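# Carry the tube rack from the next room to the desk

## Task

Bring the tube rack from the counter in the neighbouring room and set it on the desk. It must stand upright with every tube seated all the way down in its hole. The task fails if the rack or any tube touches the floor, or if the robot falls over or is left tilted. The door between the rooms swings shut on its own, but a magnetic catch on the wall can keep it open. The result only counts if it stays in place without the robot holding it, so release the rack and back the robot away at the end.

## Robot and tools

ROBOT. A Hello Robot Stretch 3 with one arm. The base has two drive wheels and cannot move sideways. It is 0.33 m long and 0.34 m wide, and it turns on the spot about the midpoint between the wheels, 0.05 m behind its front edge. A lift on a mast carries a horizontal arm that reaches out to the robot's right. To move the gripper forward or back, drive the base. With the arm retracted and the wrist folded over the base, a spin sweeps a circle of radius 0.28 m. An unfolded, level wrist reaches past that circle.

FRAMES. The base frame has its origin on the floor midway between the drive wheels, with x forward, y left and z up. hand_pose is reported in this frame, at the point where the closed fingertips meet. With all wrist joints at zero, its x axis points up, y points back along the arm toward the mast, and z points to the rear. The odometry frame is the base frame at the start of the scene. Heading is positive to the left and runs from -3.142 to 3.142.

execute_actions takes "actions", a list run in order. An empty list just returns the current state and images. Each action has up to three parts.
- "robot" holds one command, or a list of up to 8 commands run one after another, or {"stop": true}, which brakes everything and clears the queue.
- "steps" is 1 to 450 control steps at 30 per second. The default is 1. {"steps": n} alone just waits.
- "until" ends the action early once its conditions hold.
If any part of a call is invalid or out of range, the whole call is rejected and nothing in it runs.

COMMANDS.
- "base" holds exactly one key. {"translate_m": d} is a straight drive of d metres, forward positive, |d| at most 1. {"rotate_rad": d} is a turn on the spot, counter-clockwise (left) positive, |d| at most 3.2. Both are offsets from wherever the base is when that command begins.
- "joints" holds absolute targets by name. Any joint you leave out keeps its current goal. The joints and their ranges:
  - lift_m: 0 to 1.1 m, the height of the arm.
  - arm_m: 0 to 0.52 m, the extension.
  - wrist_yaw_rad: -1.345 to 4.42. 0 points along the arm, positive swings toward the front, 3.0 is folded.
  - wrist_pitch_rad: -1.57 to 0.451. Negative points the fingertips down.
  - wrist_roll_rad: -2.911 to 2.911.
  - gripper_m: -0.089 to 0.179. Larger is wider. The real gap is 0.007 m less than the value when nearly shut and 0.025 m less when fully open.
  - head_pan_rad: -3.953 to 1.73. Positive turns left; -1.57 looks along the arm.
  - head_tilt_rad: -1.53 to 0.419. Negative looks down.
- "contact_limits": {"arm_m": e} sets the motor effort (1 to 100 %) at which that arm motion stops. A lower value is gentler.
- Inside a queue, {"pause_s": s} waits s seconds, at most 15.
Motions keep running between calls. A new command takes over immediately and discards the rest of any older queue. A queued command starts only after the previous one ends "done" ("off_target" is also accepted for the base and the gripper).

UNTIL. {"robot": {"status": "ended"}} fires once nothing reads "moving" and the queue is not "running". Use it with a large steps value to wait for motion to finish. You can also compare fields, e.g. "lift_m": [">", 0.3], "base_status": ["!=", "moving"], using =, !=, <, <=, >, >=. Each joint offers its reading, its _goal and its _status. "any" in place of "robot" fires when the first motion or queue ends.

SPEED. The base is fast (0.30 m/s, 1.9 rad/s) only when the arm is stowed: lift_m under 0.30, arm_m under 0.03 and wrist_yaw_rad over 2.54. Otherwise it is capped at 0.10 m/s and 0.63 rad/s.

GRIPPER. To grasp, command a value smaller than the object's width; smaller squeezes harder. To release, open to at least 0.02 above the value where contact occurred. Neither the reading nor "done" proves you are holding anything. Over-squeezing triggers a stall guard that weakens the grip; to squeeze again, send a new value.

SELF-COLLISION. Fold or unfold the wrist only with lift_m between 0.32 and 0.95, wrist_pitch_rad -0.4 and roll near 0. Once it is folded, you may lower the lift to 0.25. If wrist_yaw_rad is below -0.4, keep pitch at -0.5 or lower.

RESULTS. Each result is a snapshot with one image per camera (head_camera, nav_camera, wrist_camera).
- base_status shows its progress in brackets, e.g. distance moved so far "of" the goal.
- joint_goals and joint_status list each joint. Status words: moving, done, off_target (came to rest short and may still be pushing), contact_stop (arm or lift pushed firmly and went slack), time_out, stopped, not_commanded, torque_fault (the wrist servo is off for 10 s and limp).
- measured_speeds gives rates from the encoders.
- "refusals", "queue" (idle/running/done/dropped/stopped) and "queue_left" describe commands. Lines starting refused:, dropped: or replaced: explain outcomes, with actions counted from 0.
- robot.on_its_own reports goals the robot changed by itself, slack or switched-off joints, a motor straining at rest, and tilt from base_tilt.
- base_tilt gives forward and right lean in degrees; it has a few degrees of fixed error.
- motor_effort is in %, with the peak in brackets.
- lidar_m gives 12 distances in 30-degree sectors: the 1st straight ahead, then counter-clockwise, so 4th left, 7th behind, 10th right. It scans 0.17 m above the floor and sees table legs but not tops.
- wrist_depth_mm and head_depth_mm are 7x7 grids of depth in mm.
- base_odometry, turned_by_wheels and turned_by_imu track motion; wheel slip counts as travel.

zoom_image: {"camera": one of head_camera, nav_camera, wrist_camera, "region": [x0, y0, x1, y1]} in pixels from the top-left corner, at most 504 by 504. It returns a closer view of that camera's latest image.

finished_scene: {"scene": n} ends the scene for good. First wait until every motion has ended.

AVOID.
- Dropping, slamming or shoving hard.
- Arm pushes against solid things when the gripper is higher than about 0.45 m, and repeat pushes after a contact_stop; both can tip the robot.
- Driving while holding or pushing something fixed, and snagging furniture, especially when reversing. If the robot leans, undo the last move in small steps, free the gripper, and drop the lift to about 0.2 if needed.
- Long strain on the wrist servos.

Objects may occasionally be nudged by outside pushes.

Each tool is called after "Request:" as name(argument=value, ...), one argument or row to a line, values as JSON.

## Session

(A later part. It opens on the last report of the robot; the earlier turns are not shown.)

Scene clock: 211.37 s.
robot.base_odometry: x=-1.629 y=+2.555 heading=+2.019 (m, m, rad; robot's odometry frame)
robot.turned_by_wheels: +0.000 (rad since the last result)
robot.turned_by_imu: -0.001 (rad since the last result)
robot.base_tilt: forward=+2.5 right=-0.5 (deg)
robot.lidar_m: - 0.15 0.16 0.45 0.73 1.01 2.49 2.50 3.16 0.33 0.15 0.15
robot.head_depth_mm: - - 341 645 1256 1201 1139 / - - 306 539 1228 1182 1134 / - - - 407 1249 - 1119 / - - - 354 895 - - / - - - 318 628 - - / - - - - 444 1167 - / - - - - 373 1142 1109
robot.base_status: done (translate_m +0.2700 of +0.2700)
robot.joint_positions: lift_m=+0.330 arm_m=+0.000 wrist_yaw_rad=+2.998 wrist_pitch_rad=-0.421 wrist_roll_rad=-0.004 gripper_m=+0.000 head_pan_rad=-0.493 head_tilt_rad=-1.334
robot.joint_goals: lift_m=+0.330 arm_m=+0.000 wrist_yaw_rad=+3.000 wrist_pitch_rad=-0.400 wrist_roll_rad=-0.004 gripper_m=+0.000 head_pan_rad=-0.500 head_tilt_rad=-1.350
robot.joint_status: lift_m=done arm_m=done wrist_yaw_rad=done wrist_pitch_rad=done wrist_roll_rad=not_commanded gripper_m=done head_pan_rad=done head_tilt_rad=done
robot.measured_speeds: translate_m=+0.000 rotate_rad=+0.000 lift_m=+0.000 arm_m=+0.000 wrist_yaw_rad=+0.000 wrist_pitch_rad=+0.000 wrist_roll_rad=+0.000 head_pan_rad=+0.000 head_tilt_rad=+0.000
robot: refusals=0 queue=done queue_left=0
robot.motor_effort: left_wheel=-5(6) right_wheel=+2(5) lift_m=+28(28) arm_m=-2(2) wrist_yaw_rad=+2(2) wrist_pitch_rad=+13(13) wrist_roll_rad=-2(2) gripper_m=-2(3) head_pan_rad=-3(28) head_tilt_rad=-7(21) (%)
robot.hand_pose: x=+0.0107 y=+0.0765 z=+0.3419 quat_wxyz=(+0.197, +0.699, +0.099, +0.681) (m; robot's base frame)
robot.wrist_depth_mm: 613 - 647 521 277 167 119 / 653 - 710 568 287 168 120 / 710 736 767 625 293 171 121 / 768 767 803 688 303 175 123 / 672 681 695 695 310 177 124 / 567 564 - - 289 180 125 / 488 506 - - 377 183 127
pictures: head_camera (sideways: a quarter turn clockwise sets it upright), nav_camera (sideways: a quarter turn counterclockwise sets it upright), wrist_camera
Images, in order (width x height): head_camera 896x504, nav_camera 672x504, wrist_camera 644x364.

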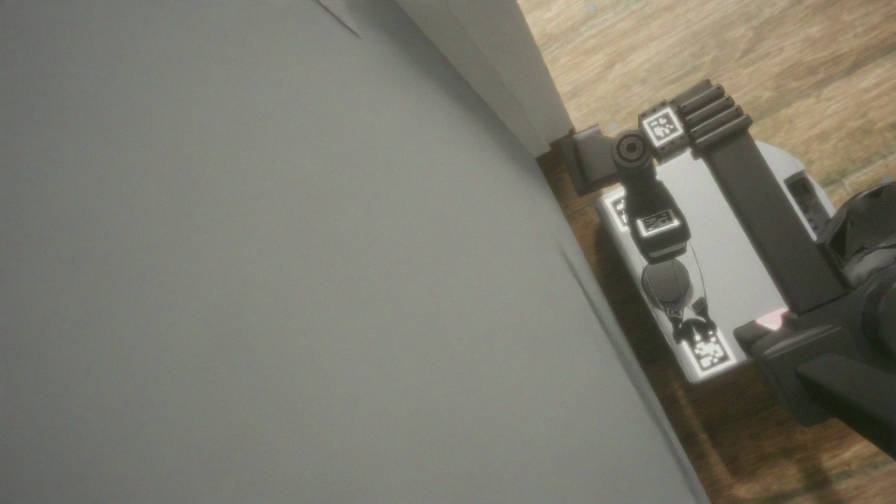

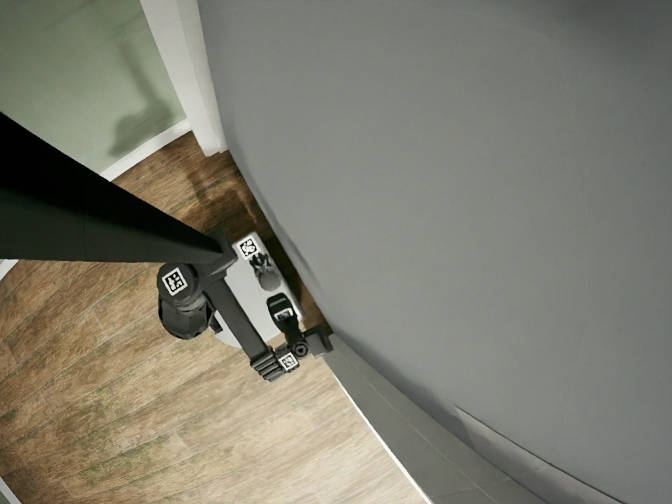

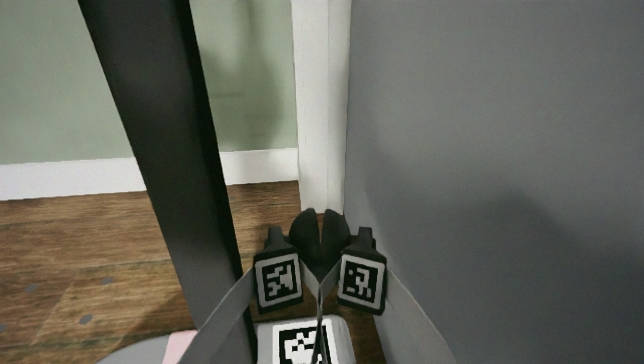

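Request:
execute_actions(
  actions=[
    {"robot":{"base":{"translate_m":0.3}},"steps":300,"until":{"robot":{"status":"ended"}}},
  ],
)

Scene clock: 218.27 s.
robot.base_odometry: x=-1.759 y=+2.825 heading=+2.020 (m, m, rad; robot's odometry frame)
robot.turned_by_wheels: +0.001 (rad since the last result)
robot.turned_by_imu: +0.313 (rad since the last result)
robot.base_tilt: forward=+2.4 right=-0.5 (deg)
robot.lidar_m: - - 0.15 0.19 0.81 1.53 2.72 0.40 0.37 0.22 0.15 -
robot.head_depth_mm: - - - 1317 1273 1061 1140 / - - - - 1257 1182 1138 / - - - - 438 - 1119 / - - - - 481 - - / - - - - - - - / - - - - - 1155 - / - - - - - 986 1115
robot.base_status: off_target (translate_m +0.2997 of +0.3000)
robot.joint_positions: lift_m=+0.330 arm_m=+0.000 wrist_yaw_rad=+2.998 wrist_pitch_rad=-0.419 wrist_roll_rad=-0.004 gripper_m=+0.000 head_pan_rad=-0.496 head_tilt_rad=-1.340
robot.joint_goals: lift_m=+0.330 arm_m=+0.000 wrist_yaw_rad=+3.000 wrist_pitch_rad=-0.400 wrist_roll_rad=-0.004 gripper_m=+0.000 head_pan_rad=-0.500 head_tilt_rad=-1.350
robot.joint_status: lift_m=done arm_m=done wrist_yaw_rad=done wrist_pitch_rad=done wrist_roll_rad=not_commanded gripper_m=done head_pan_rad=done head_tilt_rad=done
robot.measured_speeds: translate_m=+0.000 rotate_rad=+0.000 lift_m=+0.000 arm_m=+0.000 wrist_yaw_rad=+0.000 wrist_pitch_rad=+0.000 wrist_roll_rad=+0.000 head_pan_rad=+0.000 head_tilt_rad=+0.000
robot: refusals=0 queue=done queue_left=0
robot.on_its_own: left_wheel is at rest, and its effort (+82) is outside its rest range (-18 to +18)
robot.motor_effort: left_wheel=+82(100) right_wheel=+8(35) lift_m=+26(28) arm_m=+0(1) wrist_yaw_rad=+1(10) wrist_pitch_rad=+12(13) wrist_roll_rad=-2(2) gripper_m=-2(2) head_pan_rad=-1(3) head_tilt_rad=-3(6) (%)
robot.hand_pose: x=+0.0109 y=+0.0770 z=+0.3425 quat_wxyz=(+0.196, +0.699, +0.097, +0.681) (m; robot's base frame)
robot.wrist_depth_mm: 773 - 693 367 134 82 60 / 848 - 754 401 138 84 60 / 925 905 824 435 143 85 61 / 828 851 838 481 147 87 62 / 678 678 703 522 151 89 63 / 567 563 - - 142 91 64 / 487 504 - 326 186 93 65
pictures: head_camera (sideways: a quarter turn clockwise sets it upright), nav_camera (sideways: a quarter turn counterclockwise sets it upright), wrist_camera
Images, in order (width x height): head_camera 896x504, nav_camera 672x504, wrist_camera 644x364.

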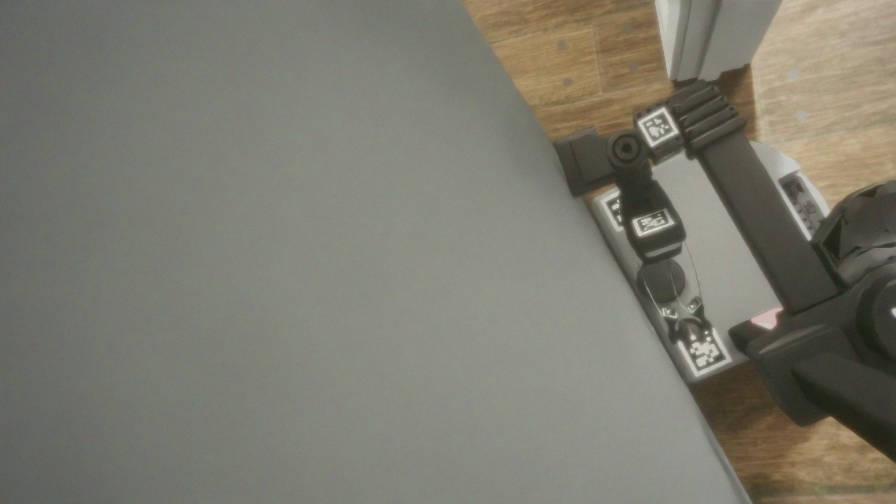

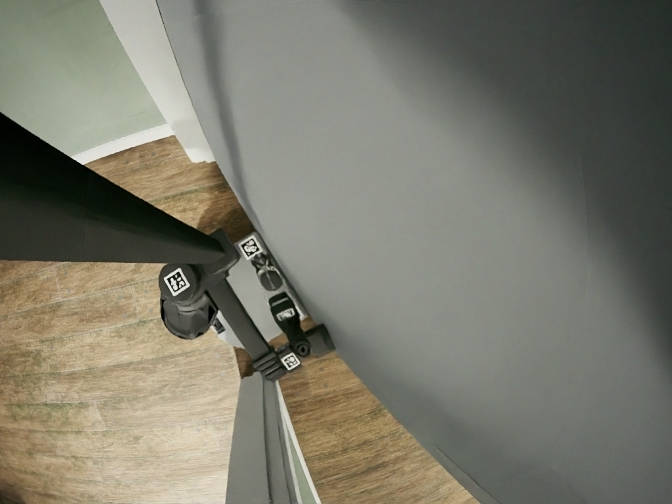

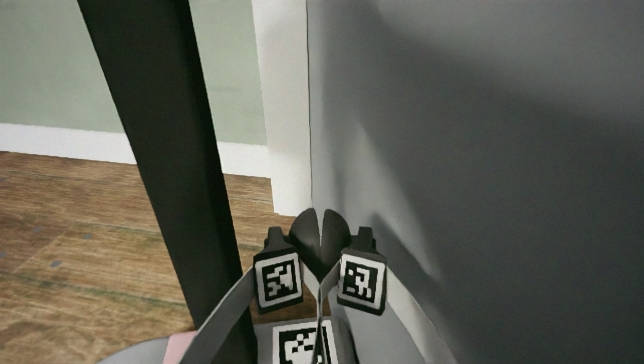

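Request:
execute_actions(
  actions=[
    {"robot":{"base":{"translate_m":0.2}},"steps":300,"until":{"robot":{"status":"ended"}}},
  ],
)

Scene clock: 224.83 s.
robot.base_odometry: x=-1.845 y=+3.005 heading=+2.021 (m, m, rad; robot's odometry frame)
robot.turned_by_wheels: +0.000 (rad since the last result)
robot.turned_by_imu: +0.306 (rad since the last result)
robot.base_tilt: forward=+2.4 right=-0.5 (deg)
robot.lidar_m: - - 0.15 0.19 0.96 2.86 0.55 0.48 1.46 0.22 0.15 -
robot.head_depth_mm: - - - 730 1264 1203 1122 / - - - - 1256 1182 1139 / - - - - 438 - 1128 / - - - - 484 - - / - - - - - - - / - - - - - 1146 - / - - - - - 974 1115
robot.base_status: off_target (translate_m +0.1997 of +0.2000)
robot.joint_positions: lift_m=+0.330 arm_m=+0.000 wrist_yaw_rad=+2.998 wrist_pitch_rad=-0.419 wrist_roll_rad=-0.004 gripper_m=+0.000 head_pan_rad=-0.496 head_tilt_rad=-1.340
robot.joint_goals: lift_m=+0.330 arm_m=+0.000 wrist_yaw_rad=+3.000 wrist_pitch_rad=-0.400 wrist_roll_rad=-0.004 gripper_m=+0.000 head_pan_rad=-0.500 head_tilt_rad=-1.350
robot.joint_status: lift_m=done arm_m=done wrist_yaw_rad=done wrist_pitch_rad=done wrist_roll_rad=not_commanded gripper_m=done head_pan_rad=done head_tilt_rad=done
robot.measured_speeds: translate_m=+0.000 rotate_rad=+0.000 lift_m=+0.000 arm_m=+0.000 wrist_yaw_rad=+0.000 wrist_pitch_rad=+0.000 wrist_roll_rad=+0.000 head_pan_rad=+0.000 head_tilt_rad=+0.000
robot: refusals=0 queue=done queue_left=0
robot.on_its_own: left_wheel is at rest, and its effort (+92) is outside its rest range (-18 to +18)
robot.motor_effort: left_wheel=+92(94) right_wheel=+5(25) lift_m=+26(27) arm_m=+0(0) wrist_yaw_rad=+1(3) wrist_pitch_rad=+12(12) wrist_roll_rad=-2(2) gripper_m=-2(2) head_pan_rad=-2(2) head_tilt_rad=-3(3) (%)
robot.hand_pose: x=+0.0108 y=+0.0770 z=+0.3425 quat_wxyz=(+0.196, +0.699, +0.098, +0.681) (m; robot's base frame)
robot.wrist_depth_mm: - - 754 363 135 83 60 / - - 821 397 139 84 60 / - - 897 436 143 85 61 / 864 856 827 485 148 87 62 / 687 687 699 517 152 89 63 / 568 562 - - 142 91 64 / 495 507 - 327 187 93 65
pictures: head_camera (sideways: a quarter turn clockwise sets it upright), nav_camera (sideways: a quarter turn counterclockwise sets it upright), wrist_camera
Images, in order (width x height): head_camera 896x504, nav_camera 672x504, wrist_camera 644x364.

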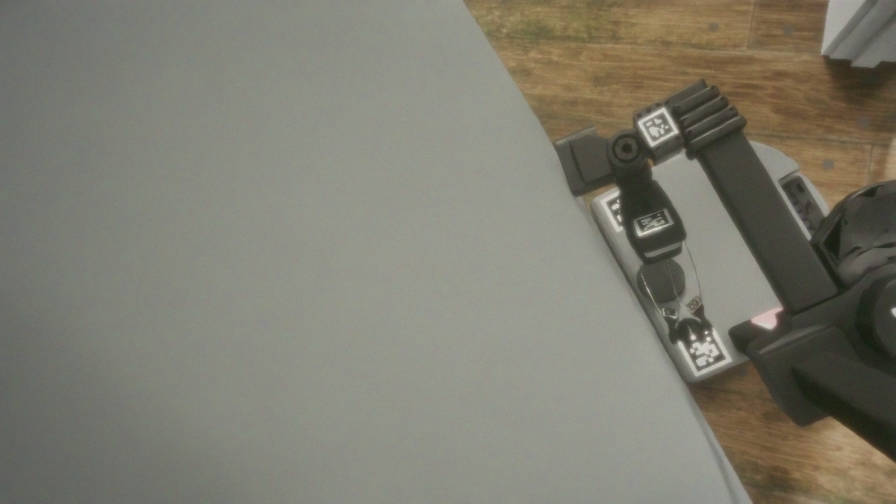

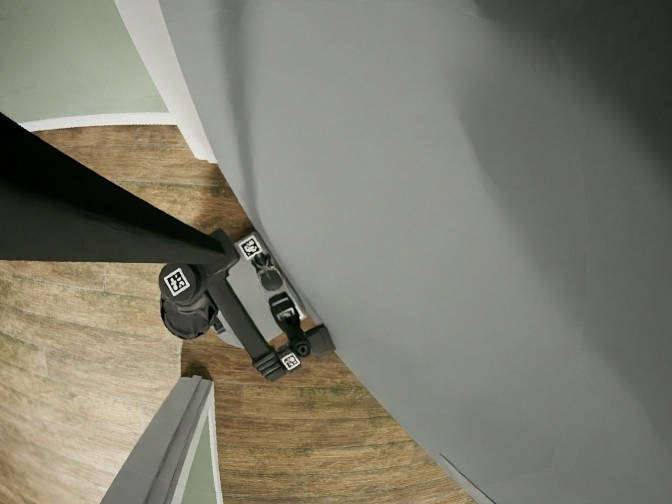

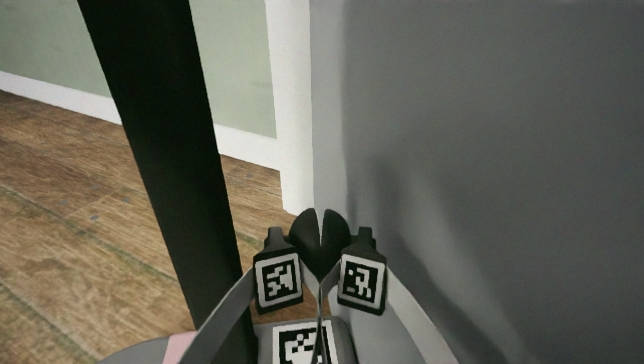

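Request:
execute_actions(
  actions=[
    {"robot":{"base":{"translate_m":0.45},"joints":{"head_pan_rad":0.9,"head_tilt_rad":-0.7}},"steps":300,"until":{"robot":{"status":"ended"}}},
  ],
)

Scene clock: 232.90 s.
robot.base_odometry: x=-2.040 y=+3.410 heading=+2.020 (m, m, rad; robot's odometry frame)
robot.turned_by_wheels: +0.000 (rad since the last result)
robot.turned_by_imu: -0.300 (rad since the last result)
robot.base_tilt: forward=+2.4 right=-0.7 (deg)
robot.lidar_m: - - 0.15 0.19 0.83 1.59 2.73 0.37 0.36 0.27 0.15 -
robot.head_depth_mm: - - - - - - - / - - - - - - - / - - - - - - - / - - - - - - - / - - - - - - - / - - - - - - - / - - - - - - 458
robot.base_status: off_target (translate_m +0.4498 of +0.4500)
robot.joint_positions: lift_m=+0.330 arm_m=+0.000 wrist_yaw_rad=+3.002 wrist_pitch_rad=-0.418 wrist_roll_rad=-0.004 gripper_m=+0.000 head_pan_rad=+0.940 head_tilt_rad=-0.708
robot.joint_goals: lift_m=+0.330 arm_m=+0.000 wrist_yaw_rad=+3.000 wrist_pitch_rad=-0.400 wrist_roll_rad=-0.004 gripper_m=+0.000 head_pan_rad=+0.900 head_tilt_rad=-0.700
robot.joint_status: lift_m=done arm_m=done wrist_yaw_rad=done wrist_pitch_rad=done wrist_roll_rad=not_commanded gripper_m=done head_pan_rad=off_target head_tilt_rad=done
robot.measured_speeds: translate_m=+0.000 rotate_rad=+0.000 lift_m=+0.000 arm_m=+0.000 wrist_yaw_rad=+0.000 wrist_pitch_rad=+0.000 wrist_roll_rad=+0.000 head_pan_rad=+0.000 head_tilt_rad=+0.000
robot: refusals=0 queue=dropped queue_left=0
robot.on_its_own: left_wheel is at rest, and its effort (+66) is outside its rest range (-18 to +18)
robot.motor_effort: left_wheel=+66(100) right_wheel=+3(56) lift_m=+25(27) arm_m=+0(0) wrist_yaw_rad=-1(15) wrist_pitch_rad=+12(13) wrist_roll_rad=-2(2) gripper_m=-3(2) head_pan_rad=-16(51) head_tilt_rad=+2(57) (%)
robot.hand_pose: x=+0.0101 y=+0.0772 z=+0.3426 quat_wxyz=(+0.195, +0.698, +0.099, +0.681) (m; robot's base frame)
robot.wrist_depth_mm: 790 - 696 348 141 88 64 / 877 - 762 379 145 90 65 / 959 925 834 409 150 92 66 / 837 844 802 457 156 94 67 / 680 680 695 488 160 96 69 / 565 566 - - 151 98 70 / 486 498 - 311 198 101 71
pictures: head_camera (sideways: a quarter turn clockwise sets it upright), nav_camera (sideways: a quarter turn counterclockwise sets it upright), wrist_camera
Images, in order (width x height): head_camera 896x504, nav_camera 672x504, wrist_camera 644x364.

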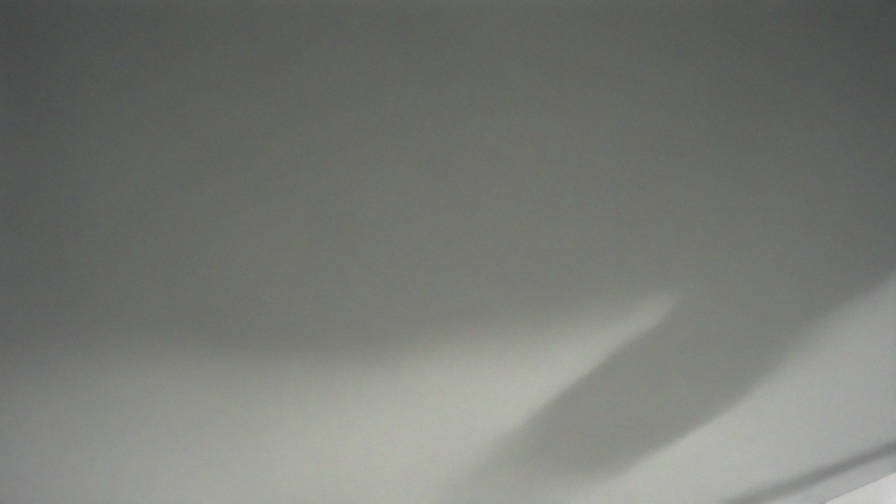

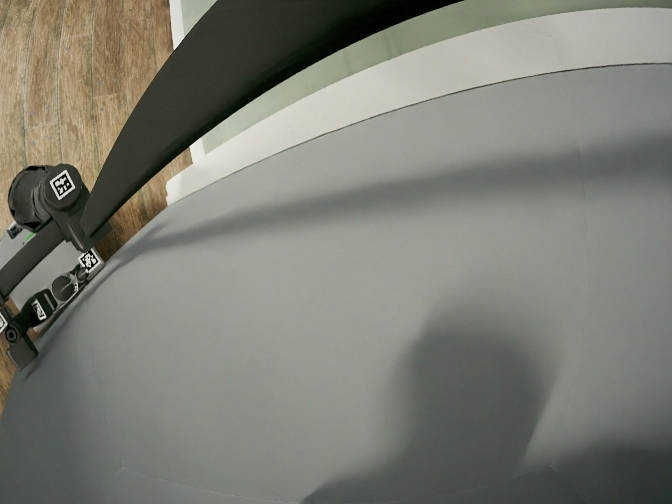

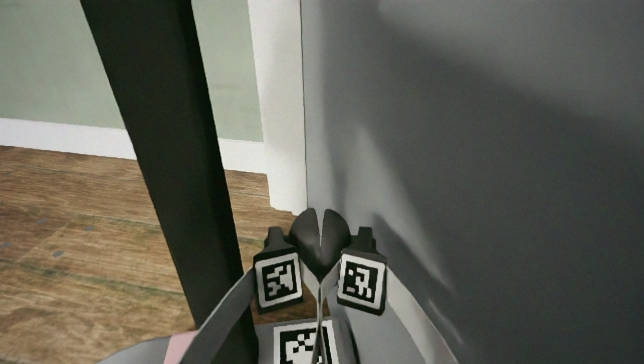

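Request:
execute_actions(
  actions=[
    {"robot":[{"joints":{"head_pan_rad":-0.5,"head_tilt_rad":-1.35}},{"base":{"translate_m":0.2}},{"base":{"translate_m":0.2}}],"steps":300,"until":{"robot":{"status":"ended"}}},
  ],
)

Scene clock: 242.57 s.
robot.base_odometry: x=-2.214 y=+3.770 heading=+2.021 (m, m, rad; robot's odometry frame)
robot.turned_by_wheels: +0.000 (rad since the last result)
robot.turned_by_imu: +0.619 (rad since the last result)
robot.base_tilt: forward=+2.3 right=-0.4 (deg)
robot.lidar_m: - - 0.15 0.19 1.47 3.01 0.62 0.99 2.68 0.22 0.15 -
robot.head_depth_mm: - - - 719 1263 1207 1140 / - - - - 1255 1177 1131 / - - - - 436 - 1124 / - - - - 481 - - / - - - - - - - / - - - - - 1153 - / - - - - - 991 1112
robot.base_status: off_target (translate_m +0.1997 of +0.2000)
robot.joint_positions: lift_m=+0.330 arm_m=+0.000 wrist_yaw_rad=+3.000 wrist_pitch_rad=-0.419 wrist_roll_rad=-0.004 gripper_m=+0.000 head_pan_rad=-0.495 head_tilt_rad=-1.340
robot.joint_goals: lift_m=+0.330 arm_m=+0.000 wrist_yaw_rad=+3.000 wrist_pitch_rad=-0.400 wrist_roll_rad=-0.004 gripper_m=+0.000 head_pan_rad=-0.500 head_tilt_rad=-1.350
robot.joint_status: lift_m=done arm_m=done wrist_yaw_rad=done wrist_pitch_rad=done wrist_roll_rad=not_commanded gripper_m=done head_pan_rad=done head_tilt_rad=done
robot.measured_speeds: translate_m=+0.000 rotate_rad=+0.000 lift_m=+0.000 arm_m=+0.000 wrist_yaw_rad=+0.000 wrist_pitch_rad=+0.000 wrist_roll_rad=+0.000 head_pan_rad=+0.000 head_tilt_rad=+0.000
robot: refusals=0 queue=done queue_left=0
robot.on_its_own: left_wheel is at rest, and its effort (+89) is outside its rest range (-18 to +18)
robot.motor_effort: left_wheel=+89(100) right_wheel=+1(30) lift_m=+26(27) arm_m=+1(0) wrist_yaw_rad=+0(3) wrist_pitch_rad=+12(12) wrist_roll_rad=-2(2) gripper_m=-2(2) head_pan_rad=-2(45) head_tilt_rad=-3(26) (%)
robot.hand_pose: x=+0.0105 y=+0.0771 z=+0.3425 quat_wxyz=(+0.196, +0.699, +0.098, +0.681) (m; robot's base frame)
robot.wrist_depth_mm: - - 949 368 135 83 60 / - - - 403 140 84 61 / - - - 441 144 86 61 / 859 844 848 489 148 87 62 / 667 682 699 516 152 89 63 / 573 565 - - 142 91 64 / 485 505 - 301 187 93 65
pictures: head_camera (sideways: a quarter turn clockwise sets it upright), nav_camera (sideways: a quarter turn counterclockwise sets it upright), wrist_camera
Images, in order (width x height): head_camera 896x504, nav_camera 672x504, wrist_camera 644x364.

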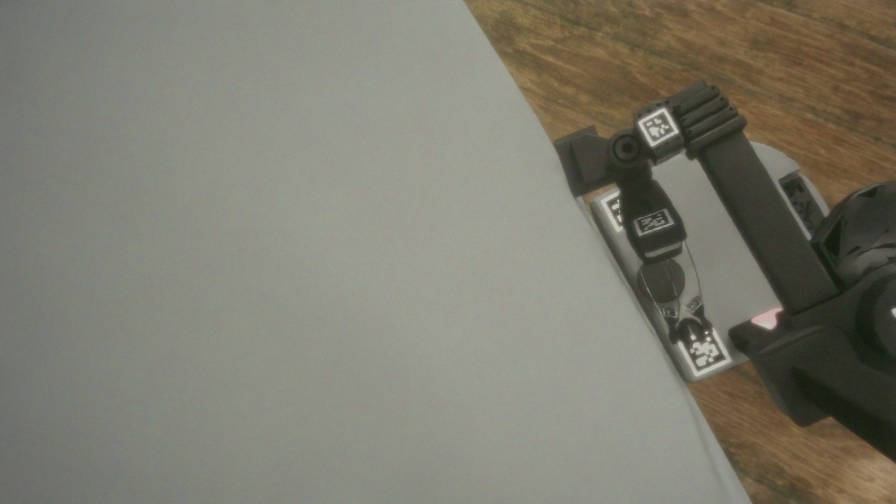

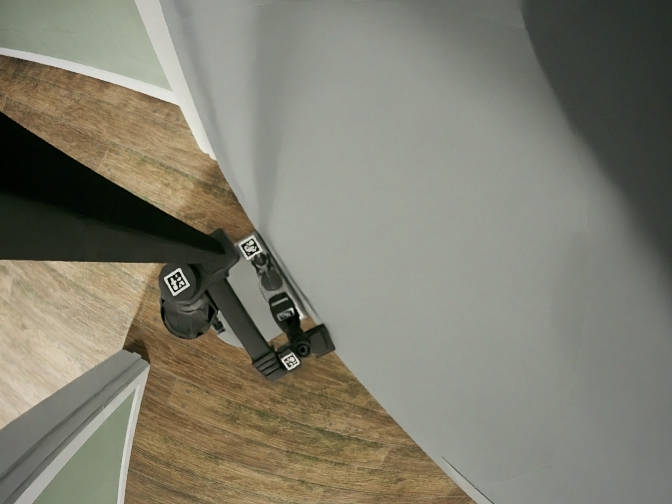

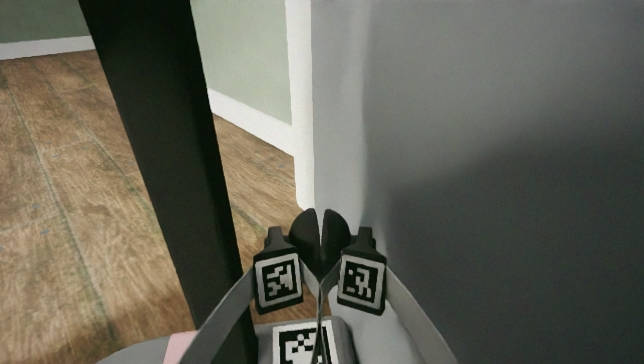

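Angle is about 0.93 rad now; roughly 0.64 remaining.

Request:
execute_actions(
  actions=[
    {"robot":[{"base":{"translate_m":0.2}},{"base":{"translate_m":0.2}},{"base":{"translate_m":0.06}}],"steps":300,"until":{"robot":{"status":"ended"}}},
  ],
)

Scene clock: 253.10 s.
robot.base_odometry: x=-2.414 y=+4.184 heading=+2.020 (m, m, rad; robot's odometry frame)
robot.turned_by_wheels: -0.001 (rad since the last result)
robot.turned_by_imu: +0.685 (rad since the last result)
robot.base_tilt: forward=+2.3 right=-0.6 (deg)
robot.lidar_m: - - 0.15 0.19 3.25 0.91 2.21 2.28 1.73 0.21 0.15 -
robot.head_depth_mm: - - - 698 1274 1204 1141 / - - - - 1255 1177 1136 / - - - - 438 - 1123 / - - - - 486 - - / - - - - - - - / - - - - - 1153 - / - - - - - 1016 1114
robot.base_status: off_target (translate_m +0.0597 of +0.0600)
robot.joint_positions: lift_m=+0.330 arm_m=+0.000 wrist_yaw_rad=+2.999 wrist_pitch_rad=-0.419 wrist_roll_rad=-0.004 gripper_m=+0.000 head_pan_rad=-0.496 head_tilt_rad=-1.340
robot.joint_goals: lift_m=+0.330 arm_m=+0.000 wrist_yaw_rad=+3.000 wrist_pitch_rad=-0.400 wrist_roll_rad=-0.004 gripper_m=+0.000 head_pan_rad=-0.500 head_tilt_rad=-1.350
robot.joint_status: lift_m=done arm_m=done wrist_yaw_rad=done wrist_pitch_rad=done wrist_roll_rad=not_commanded gripper_m=done head_pan_rad=done head_tilt_rad=done
robot.measured_speeds: translate_m=+0.000 rotate_rad=+0.000 lift_m=+0.000 arm_m=+0.000 wrist_yaw_rad=+0.000 wrist_pitch_rad=+0.000 wrist_roll_rad=+0.000 head_pan_rad=+0.000 head_tilt_rad=+0.000
robot: refusals=0 queue=done queue_left=0
robot.on_its_own: left_wheel is at rest, and its effort (+61) is outside its rest range (-18 to +18); right_wheel is at rest, and its effort (+26) is outside its rest range (-18 to +18)
robot.motor_effort: left_wheel=+61(100) right_wheel=+26(31) lift_m=+24(27) arm_m=+1(1) wrist_yaw_rad=+0(6) wrist_pitch_rad=+12(12) wrist_roll_rad=-2(2) gripper_m=-2(3) head_pan_rad=-2(2) head_tilt_rad=-3(4) (%)
robot.hand_pose: x=+0.0106 y=+0.0771 z=+0.3426 quat_wxyz=(+0.196, +0.699, +0.098, +0.681) (m; robot's base frame)
robot.wrist_depth_mm: - - - 375 136 83 60 / - - - 410 140 85 61 / - - - 440 144 86 62 / 862 845 862 494 148 88 62 / 683 681 700 533 153 89 63 / 571 577 - - 143 91 64 / 485 495 - 304 189 93 65
pictures: head_camera (sideways: a quarter turn clockwise sets it upright), nav_camera (sideways: a quarter turn counterclockwise sets it upright), wrist_camera
Images, in order (width x height): head_camera 896x504, nav_camera 672x504, wrist_camera 644x364.

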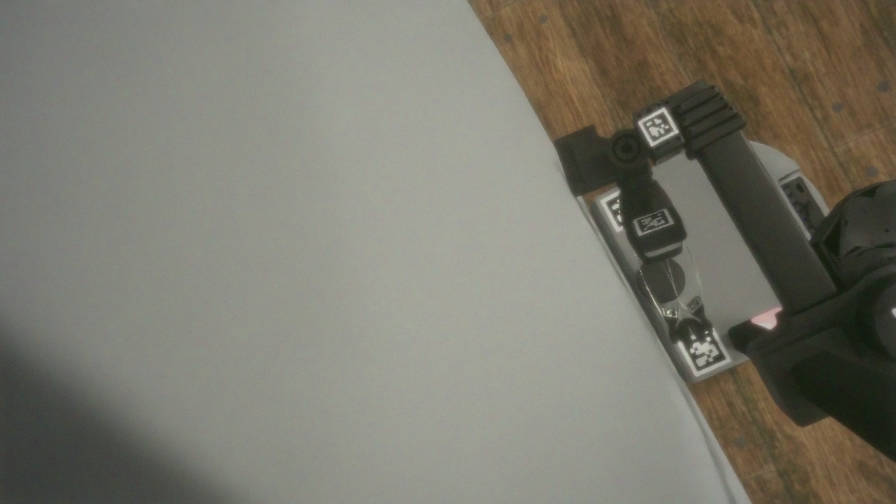

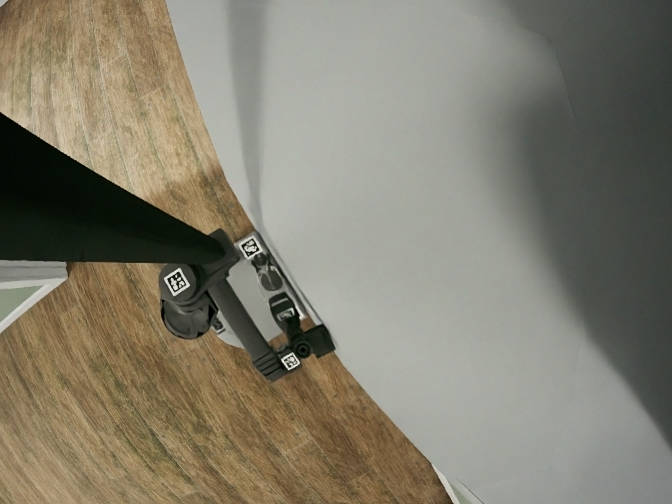

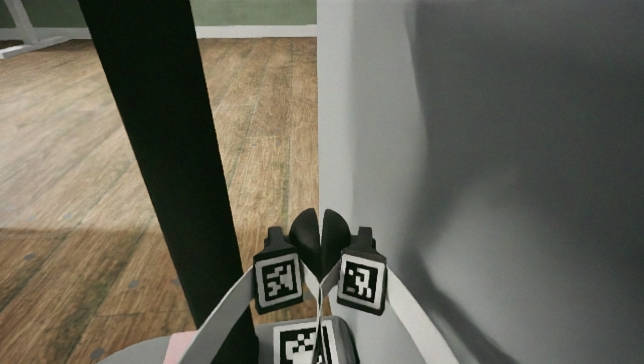

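Request:
execute_actions(
  actions=[
    {"robot":{"base":{"translate_m":0.08}},"steps":300,"until":{"robot":{"status":"ended"}}},
  ],
)

Request:
execute_actions(
  actions=[
    {"robot":{"base":{"translate_m":-0.12}},"steps":300,"until":{"robot":{"status":"ended"}}},
    {"steps":30},
  ],
)

Scene clock: 257.13 s.
robot.base_odometry: x=-2.448 y=+4.255 heading=+2.019 (m, m, rad; robot's odometry frame)
robot.turned_by_wheels: +0.000 (rad since the last result)
robot.turned_by_imu: -0.001 (rad since the last result)
robot.base_tilt: forward=+2.4 right=-0.5 (deg)
robot.lidar_m: - - 0.15 0.19 3.25 0.91 2.22 2.26 1.73 0.21 0.15 -
robot.head_depth_mm: - - - 697 1273 1198 1141 / - - - - 1252 1182 1134 / - - - - 438 - 1125 / - - - - 486 - - / - - - - - - - / - - - - - 1148 - / - - - - - 1023 1108
robot.base_status: off_target (translate_m +0.0797 of +0.0800)
robot.joint_positions: lift_m=+0.330 arm_m=+0.000 wrist_yaw_rad=+2.998 wrist_pitch_rad=-0.419 wrist_roll_rad=-0.004 gripper_m=+0.000 head_pan_rad=-0.496 head_tilt_rad=-1.340
robot.joint_goals: lift_m=+0.330 arm_m=+0.000 wrist_yaw_rad=+3.000 wrist_pitch_rad=-0.400 wrist_roll_rad=-0.004 gripper_m=+0.000 head_pan_rad=-0.500 head_tilt_rad=-1.350
robot.joint_status: lift_m=done arm_m=done wrist_yaw_rad=done wrist_pitch_rad=done wrist_roll_rad=not_commanded gripper_m=done head_pan_rad=done head_tilt_rad=done
robot.measured_speeds: translate_m=+0.000 rotate_rad=+0.000 lift_m=+0.000 arm_m=+0.000 wrist_yaw_rad=+0.000 wrist_pitch_rad=+0.000 wrist_roll_rad=+0.000 head_pan_rad=+0.000 head_tilt_rad=+0.000
robot: refusals=0 queue=done queue_left=0
robot.on_its_own: left_wheel is at rest, and its effort (+57) is outside its rest range (-18 to +18); right_wheel is at rest, and its effort (+27) is outside its rest range (-18 to +18)
robot.motor_effort: left_wheel=+57(71) right_wheel=+27(29) lift_m=+24(25) arm_m=+1(1) wrist_yaw_rad=+3(2) wrist_pitch_rad=+12(12) wrist_roll_rad=-2(2) gripper_m=-2(3) head_pan_rad=-2(2) head_tilt_rad=-4(3) (%)
robot.hand_pose: x=+0.0109 y=+0.0771 z=+0.3426 quat_wxyz=(+0.196, +0.699, +0.098, +0.681) (m; robot's base frame)
robot.wrist_depth_mm: - - - 372 135 83 60 / - - - 403 139 84 61 / - - - 441 143 86 61 / 846 833 844 492 149 87 62 / 676 679 703 524 152 89 63 / 564 568 - - 142 91 64 / 483 500 - 305 187 93 65
pictures: head_camera (sideways: a quarter turn clockwise sets it upright), nav_camera (sideways: a quarter turn counterclockwise sets it upright), wrist_camera
Images, in order (width x height): head_camera 896x504, nav_camera 672x504, wrist_camera 644x364.

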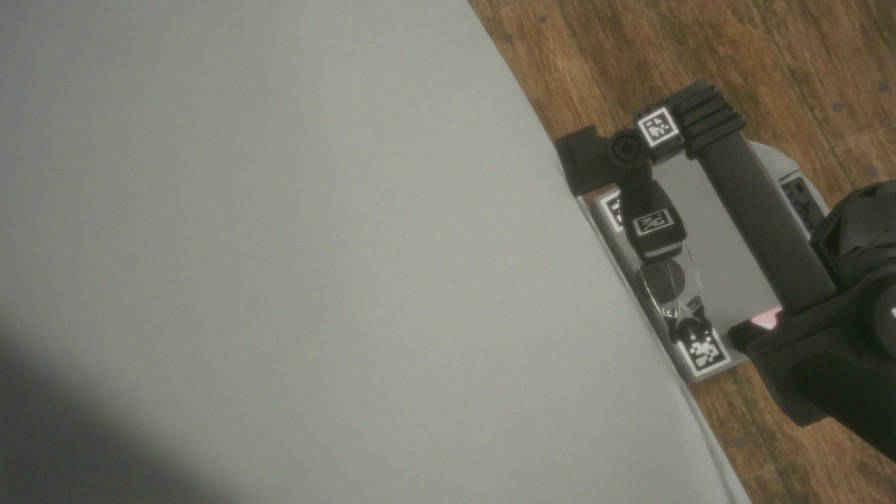

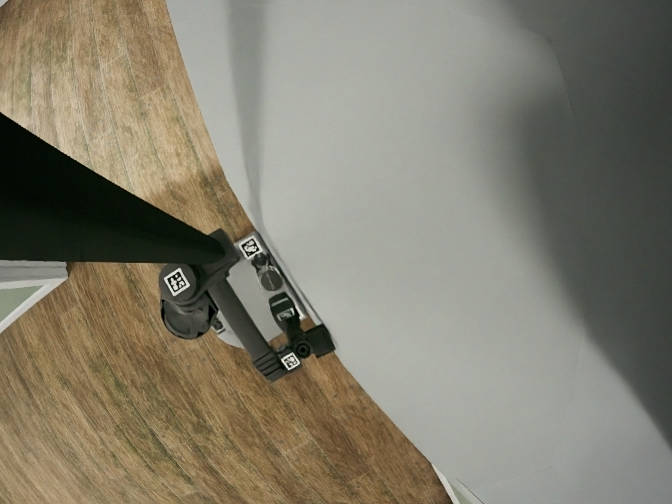

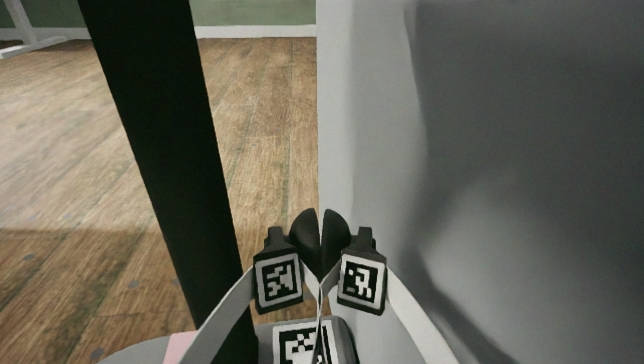

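Scene clock: 260.57 s.
robot.base_odometry: x=-2.396 y=+4.147 heading=+2.019 (m, m, rad; robot's odometry frame)
robot.turned_by_wheels: +0.000 (rad since the last result)
robot.turned_by_imu: -0.002 (rad since the last result)
robot.base_tilt: forward=+2.6 right=-0.3 (deg)
robot.lidar_m: 0.17 0.18 0.24 1.77 3.26 0.81 2.24 2.26 1.73 1.07 0.24 0.18
robot.head_depth_mm: - 339 574 1338 1267 1206 1137 / - 316 470 1132 1266 1183 1129 / - 297 398 777 1280 - 1125 / - - 347 596 1249 - - / - - 321 487 1191 - - / - - 302 409 820 1175 - / - - - 355 624 1170 1109
robot.base_status: done (translate_m -0.1200 of -0.1200)
robot.joint_positions: lift_m=+0.330 arm_m=+0.000 wrist_yaw_rad=+2.998 wrist_pitch_rad=-0.419 wrist_roll_rad=-0.004 gripper_m=+0.000 head_pan_rad=-0.496 head_tilt_rad=-1.340
robot.joint_goals: lift_m=+0.330 arm_m=+0.000 wrist_yaw_rad=+3.000 wrist_pitch_rad=-0.400 wrist_roll_rad=-0.004 gripper_m=+0.000 head_pan_rad=-0.500 head_tilt_rad=-1.350
robot.joint_status: lift_m=done arm_m=done wrist_yaw_rad=done wrist_pitch_rad=done wrist_roll_rad=not_commanded gripper_m=done head_pan_rad=done head_tilt_rad=done
robot.measured_speeds: translate_m=+0.000 rotate_rad=+0.000 lift_m=+0.000 arm_m=+0.000 wrist_yaw_rad=+0.000 wrist_pitch_rad=+0.000 wrist_roll_rad=+0.000 head_pan_rad=+0.000 head_tilt_rad=+0.000
robot: refusals=0 queue=done queue_left=0
robot.motor_effort: left_wheel=+0(50) right_wheel=+0(25) lift_m=+25(25) arm_m=+0(0) wrist_yaw_rad=+1(3) wrist_pitch_rad=+12(12) wrist_roll_rad=-2(1) gripper_m=-1(2) head_pan_rad=-2(2) head_tilt_rad=-3(3) (%)
robot.hand_pose: x=+0.0108 y=+0.0771 z=+0.3426 quat_wxyz=(+0.196, +0.699, +0.098, +0.681) (m; robot's base frame)
robot.wrist_depth_mm: - - - - 402 247 178 / - - - - 416 251 180 / - - - - 422 254 182 / 849 855 844 850 438 260 185 / 688 674 708 741 453 266 187 / 570 565 - - 424 269 190 / 490 496 - 510 474 276 193
pictures: head_camera (sideways: a quarter turn clockwise sets it upright), nav_camera (sideways: a quarter turn counterclockwise sets it upright), wrist_camera
Images, in order (width x height): head_camera 896x504, nav_camera 672x504, wrist_camera 644x364.

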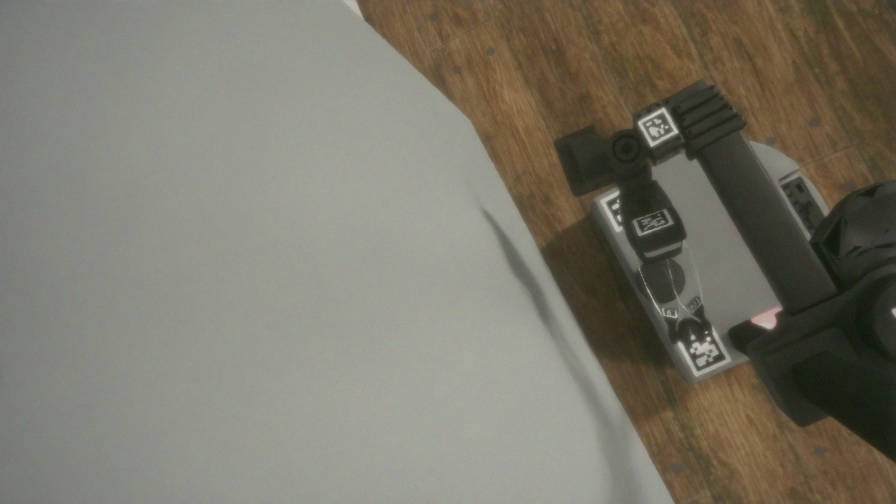

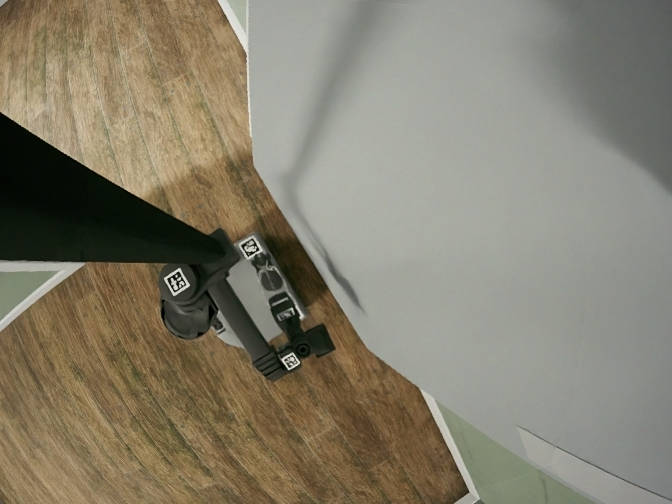

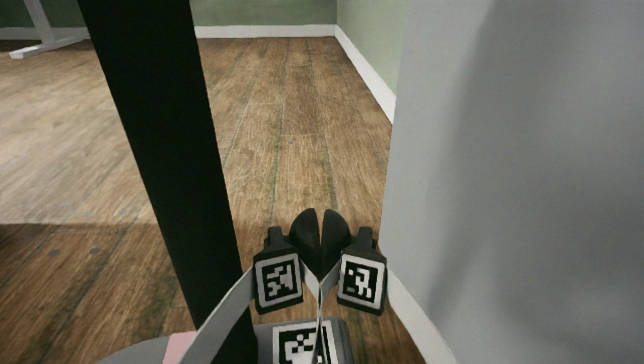

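Request:
execute_actions(
  actions=[
    {"robot":[{"base":{"translate_m":-0.16},"joints":{"lift_m":0.27}},{"base":{"rotate_rad":-1.57},"joints":{"head_pan_rad":0,"head_tilt_rad":-0.45}}],"steps":300,"until":{"robot":{"status":"ended"}}},
  ],
)

Scene clock: 268.53 s.
robot.base_odometry: x=-2.327 y=+4.003 heading=+0.449 (m, m, rad; robot's odometry frame)
robot.turned_by_wheels: -1.570 (rad since the last result)
robot.turned_by_imu: -1.573 (rad since the last result)
robot.base_tilt: forward=+2.4 right=-0.4 (deg)
robot.lidar_m: 1.52 0.47 0.34 0.33 0.34 0.47 2.77 0.70 0.69 2.42 2.22 1.71
robot.head_depth_mm: 1408 1507 1623 1760 1906 1781 1423 / 1412 1500 1632 1757 1928 1755 1421 / 1423 1518 1634 1773 1936 1746 1413 / 1425 1528 1634 1794 1946 1736 1413 / 1435 1526 1649 1775 1948 1726 1384 / 1424 1551 1660 1774 1954 1703 1388 / 1295 1334 1374 1420 1469 1501 1352
robot.base_status: done (rotate_rad -1.5698 of -1.5700)
robot.joint_positions: lift_m=+0.270 arm_m=+0.000 wrist_yaw_rad=+2.999 wrist_pitch_rad=-0.419 wrist_roll_rad=-0.004 gripper_m=+0.000 head_pan_rad=-0.007 head_tilt_rad=-0.458
robot.joint_goals: lift_m=+0.270 arm_m=+0.000 wrist_yaw_rad=+3.000 wrist_pitch_rad=-0.400 wrist_roll_rad=-0.004 gripper_m=+0.000 head_pan_rad=+0.000 head_tilt_rad=-0.450
robot.joint_status: lift_m=done arm_m=done wrist_yaw_rad=done wrist_pitch_rad=done wrist_roll_rad=not_commanded gripper_m=done head_pan_rad=done head_tilt_rad=done
robot.measured_speeds: translate_m=+0.000 rotate_rad=+0.000 lift_m=+0.000 arm_m=+0.000 wrist_yaw_rad=+0.000 wrist_pitch_rad=+0.000 wrist_roll_rad=+0.000 head_pan_rad=+0.000 head_tilt_rad=+0.000
robot: refusals=0 queue=done queue_left=0
robot.motor_effort: left_wheel=+4(16) right_wheel=-3(6) lift_m=+22(25) arm_m=+0(1) wrist_yaw_rad=+1(1) wrist_pitch_rad=+11(11) wrist_roll_rad=-2(2) gripper_m=-2(2) head_pan_rad=+3(28) head_tilt_rad=+3(33) (%)
robot.hand_pose: x=+0.0106 y=+0.0771 z=+0.2827 quat_wxyz=(+0.196, +0.699, +0.098, +0.681) (m; robot's base frame)
robot.wrist_depth_mm: 311 - 325 339 355 367 379 / 333 - 354 372 385 396 414 / 361 371 391 403 419 439 467 / 392 406 429 442 466 479 654 / 430 451 464 480 521 548 603 / 472 482 - - 498 492 491 / 440 - - - 421 420 420
pictures: head_camera (sideways: a quarter turn clockwise sets it upright), nav_camera (sideways: a quarter turn counterclockwise sets it upright), wrist_camera
Images, in order (width x height): head_camera 896x504, nav_camera 672x504, wrist_camera 644x364.

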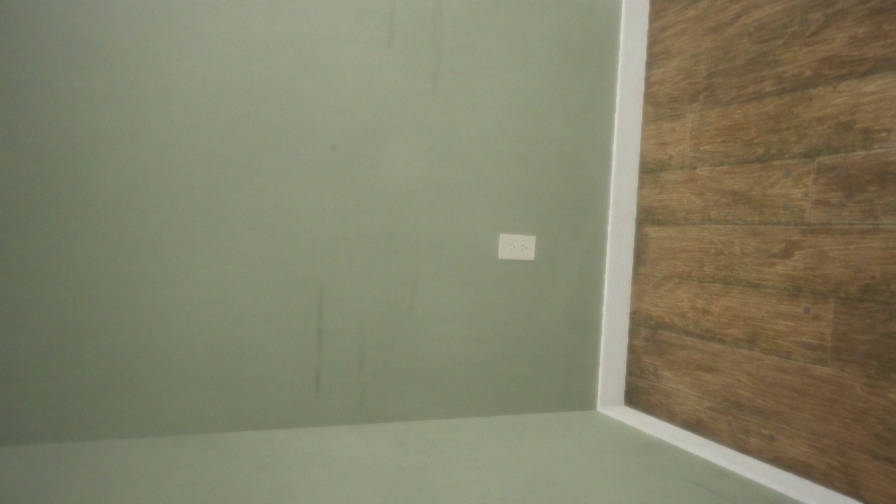

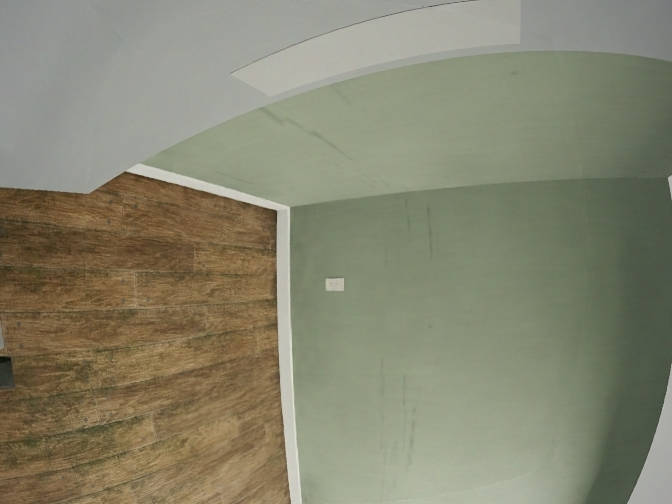

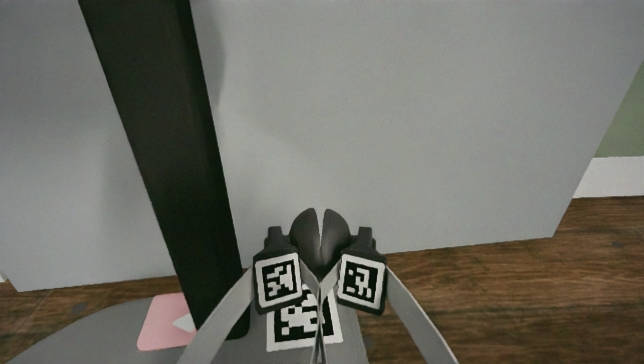

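Request:
execute_actions(
  actions=[
    {"robot":{"base":{"translate_m":0.75},"joints":{"head_pan_rad":-1.4,"head_tilt_rad":-0.35}},"steps":300,"until":{"robot":{"status":"ended"}}},
  ],
)

Scene clock: 274.10 s.
robot.base_odometry: x=-1.651 y=+4.329 heading=+0.449 (m, m, rad; robot's odometry frame)
robot.turned_by_wheels: +0.000 (rad since the last result)
robot.turned_by_imu: +0.002 (rad since the last result)
robot.base_tilt: forward=+2.4 right=-0.4 (deg)
robot.lidar_m: 0.94 0.58 0.45 0.44 0.44 0.47 2.49 1.32 1.84 2.71 1.24 0.96
robot.head_depth_mm: 2847 2980 3115 2714 2730 2004 1551 / 2917 3033 3125 2769 2807 1979 1542 / 2909 3119 3197 2861 2758 1959 1530 / 3018 3206 3300 2901 2713 1957 1519 / 2494 2683 2854 2907 2722 1959 1522 / 1929 2015 2123 2225 2333 1931 1512 / 1572 1638 1702 1769 1833 1815 1499
robot.base_status: done (translate_m +0.7500 of +0.7500)
robot.joint_positions: lift_m=+0.270 arm_m=+0.000 wrist_yaw_rad=+2.999 wrist_pitch_rad=-0.419 wrist_roll_rad=-0.004 gripper_m=+0.000 head_pan_rad=-1.393 head_tilt_rad=-0.359
robot.joint_goals: lift_m=+0.270 arm_m=+0.000 wrist_yaw_rad=+3.000 wrist_pitch_rad=-0.400 wrist_roll_rad=-0.004 gripper_m=+0.000 head_pan_rad=-1.400 head_tilt_rad=-0.350
robot.joint_status: lift_m=done arm_m=done wrist_yaw_rad=done wrist_pitch_rad=done wrist_roll_rad=not_commanded gripper_m=done head_pan_rad=done head_tilt_rad=done
robot.measured_speeds: translate_m=+0.000 rotate_rad=+0.000 lift_m=+0.000 arm_m=+0.000 wrist_yaw_rad=+0.000 wrist_pitch_rad=+0.000 wrist_roll_rad=+0.000 head_pan_rad=+0.000 head_tilt_rad=+0.000
robot: refusals=0 queue=done queue_left=0
robot.motor_effort: left_wheel=+4(15) right_wheel=-2(5) lift_m=+22(22) arm_m=+0(1) wrist_yaw_rad=+0(1) wrist_pitch_rad=+12(12) wrist_roll_rad=-2(2) gripper_m=-1(2) head_pan_rad=-3(34) head_tilt_rad=+3(11) (%)
robot.hand_pose: x=+0.0106 y=+0.0771 z=+0.2827 quat_wxyz=(+0.196, +0.699, +0.098, +0.681) (m; robot's base frame)
robot.wrist_depth_mm: 422 - 436 442 440 454 466 / 453 - 468 476 481 488 497 / 486 507 510 515 534 539 550 / 404 550 560 570 565 579 586 / 436 568 579 599 597 594 588 / 469 498 - - 495 492 497 / 435 - - - 423 427 426
pictures: head_camera (sideways: a quarter turn clockwise sets it upright), nav_camera (sideways: a quarter turn counterclockwise sets it upright), wrist_camera
Images, in order (width x height): head_camera 896x504, nav_camera 672x504, wrist_camera 644x364.

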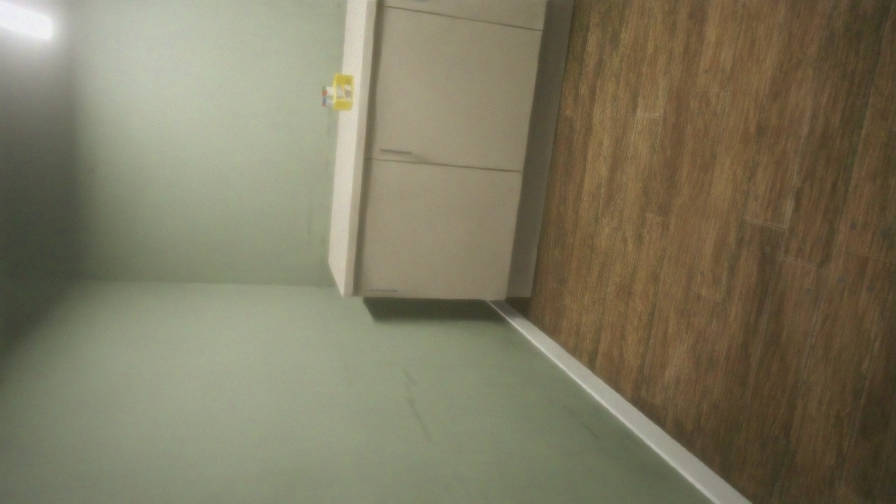

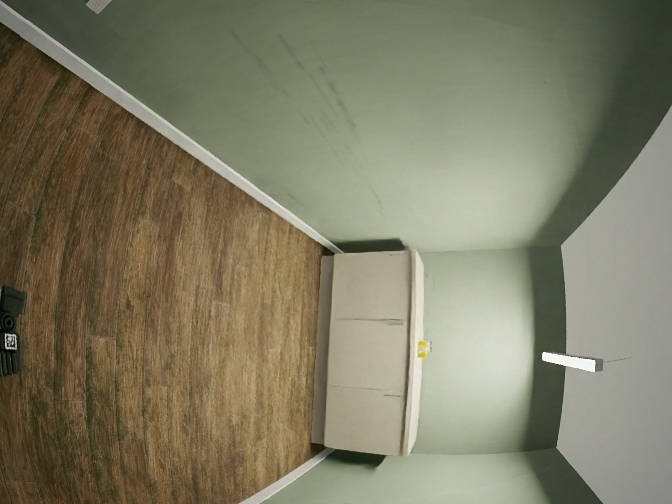

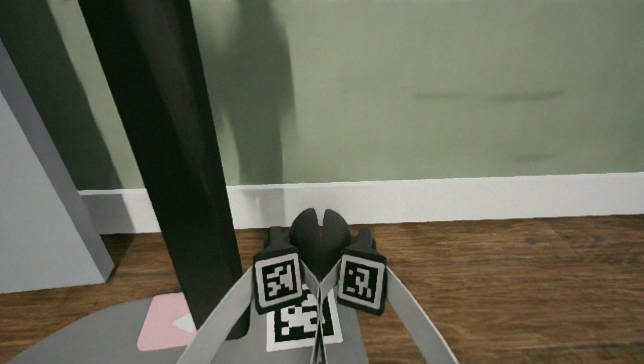

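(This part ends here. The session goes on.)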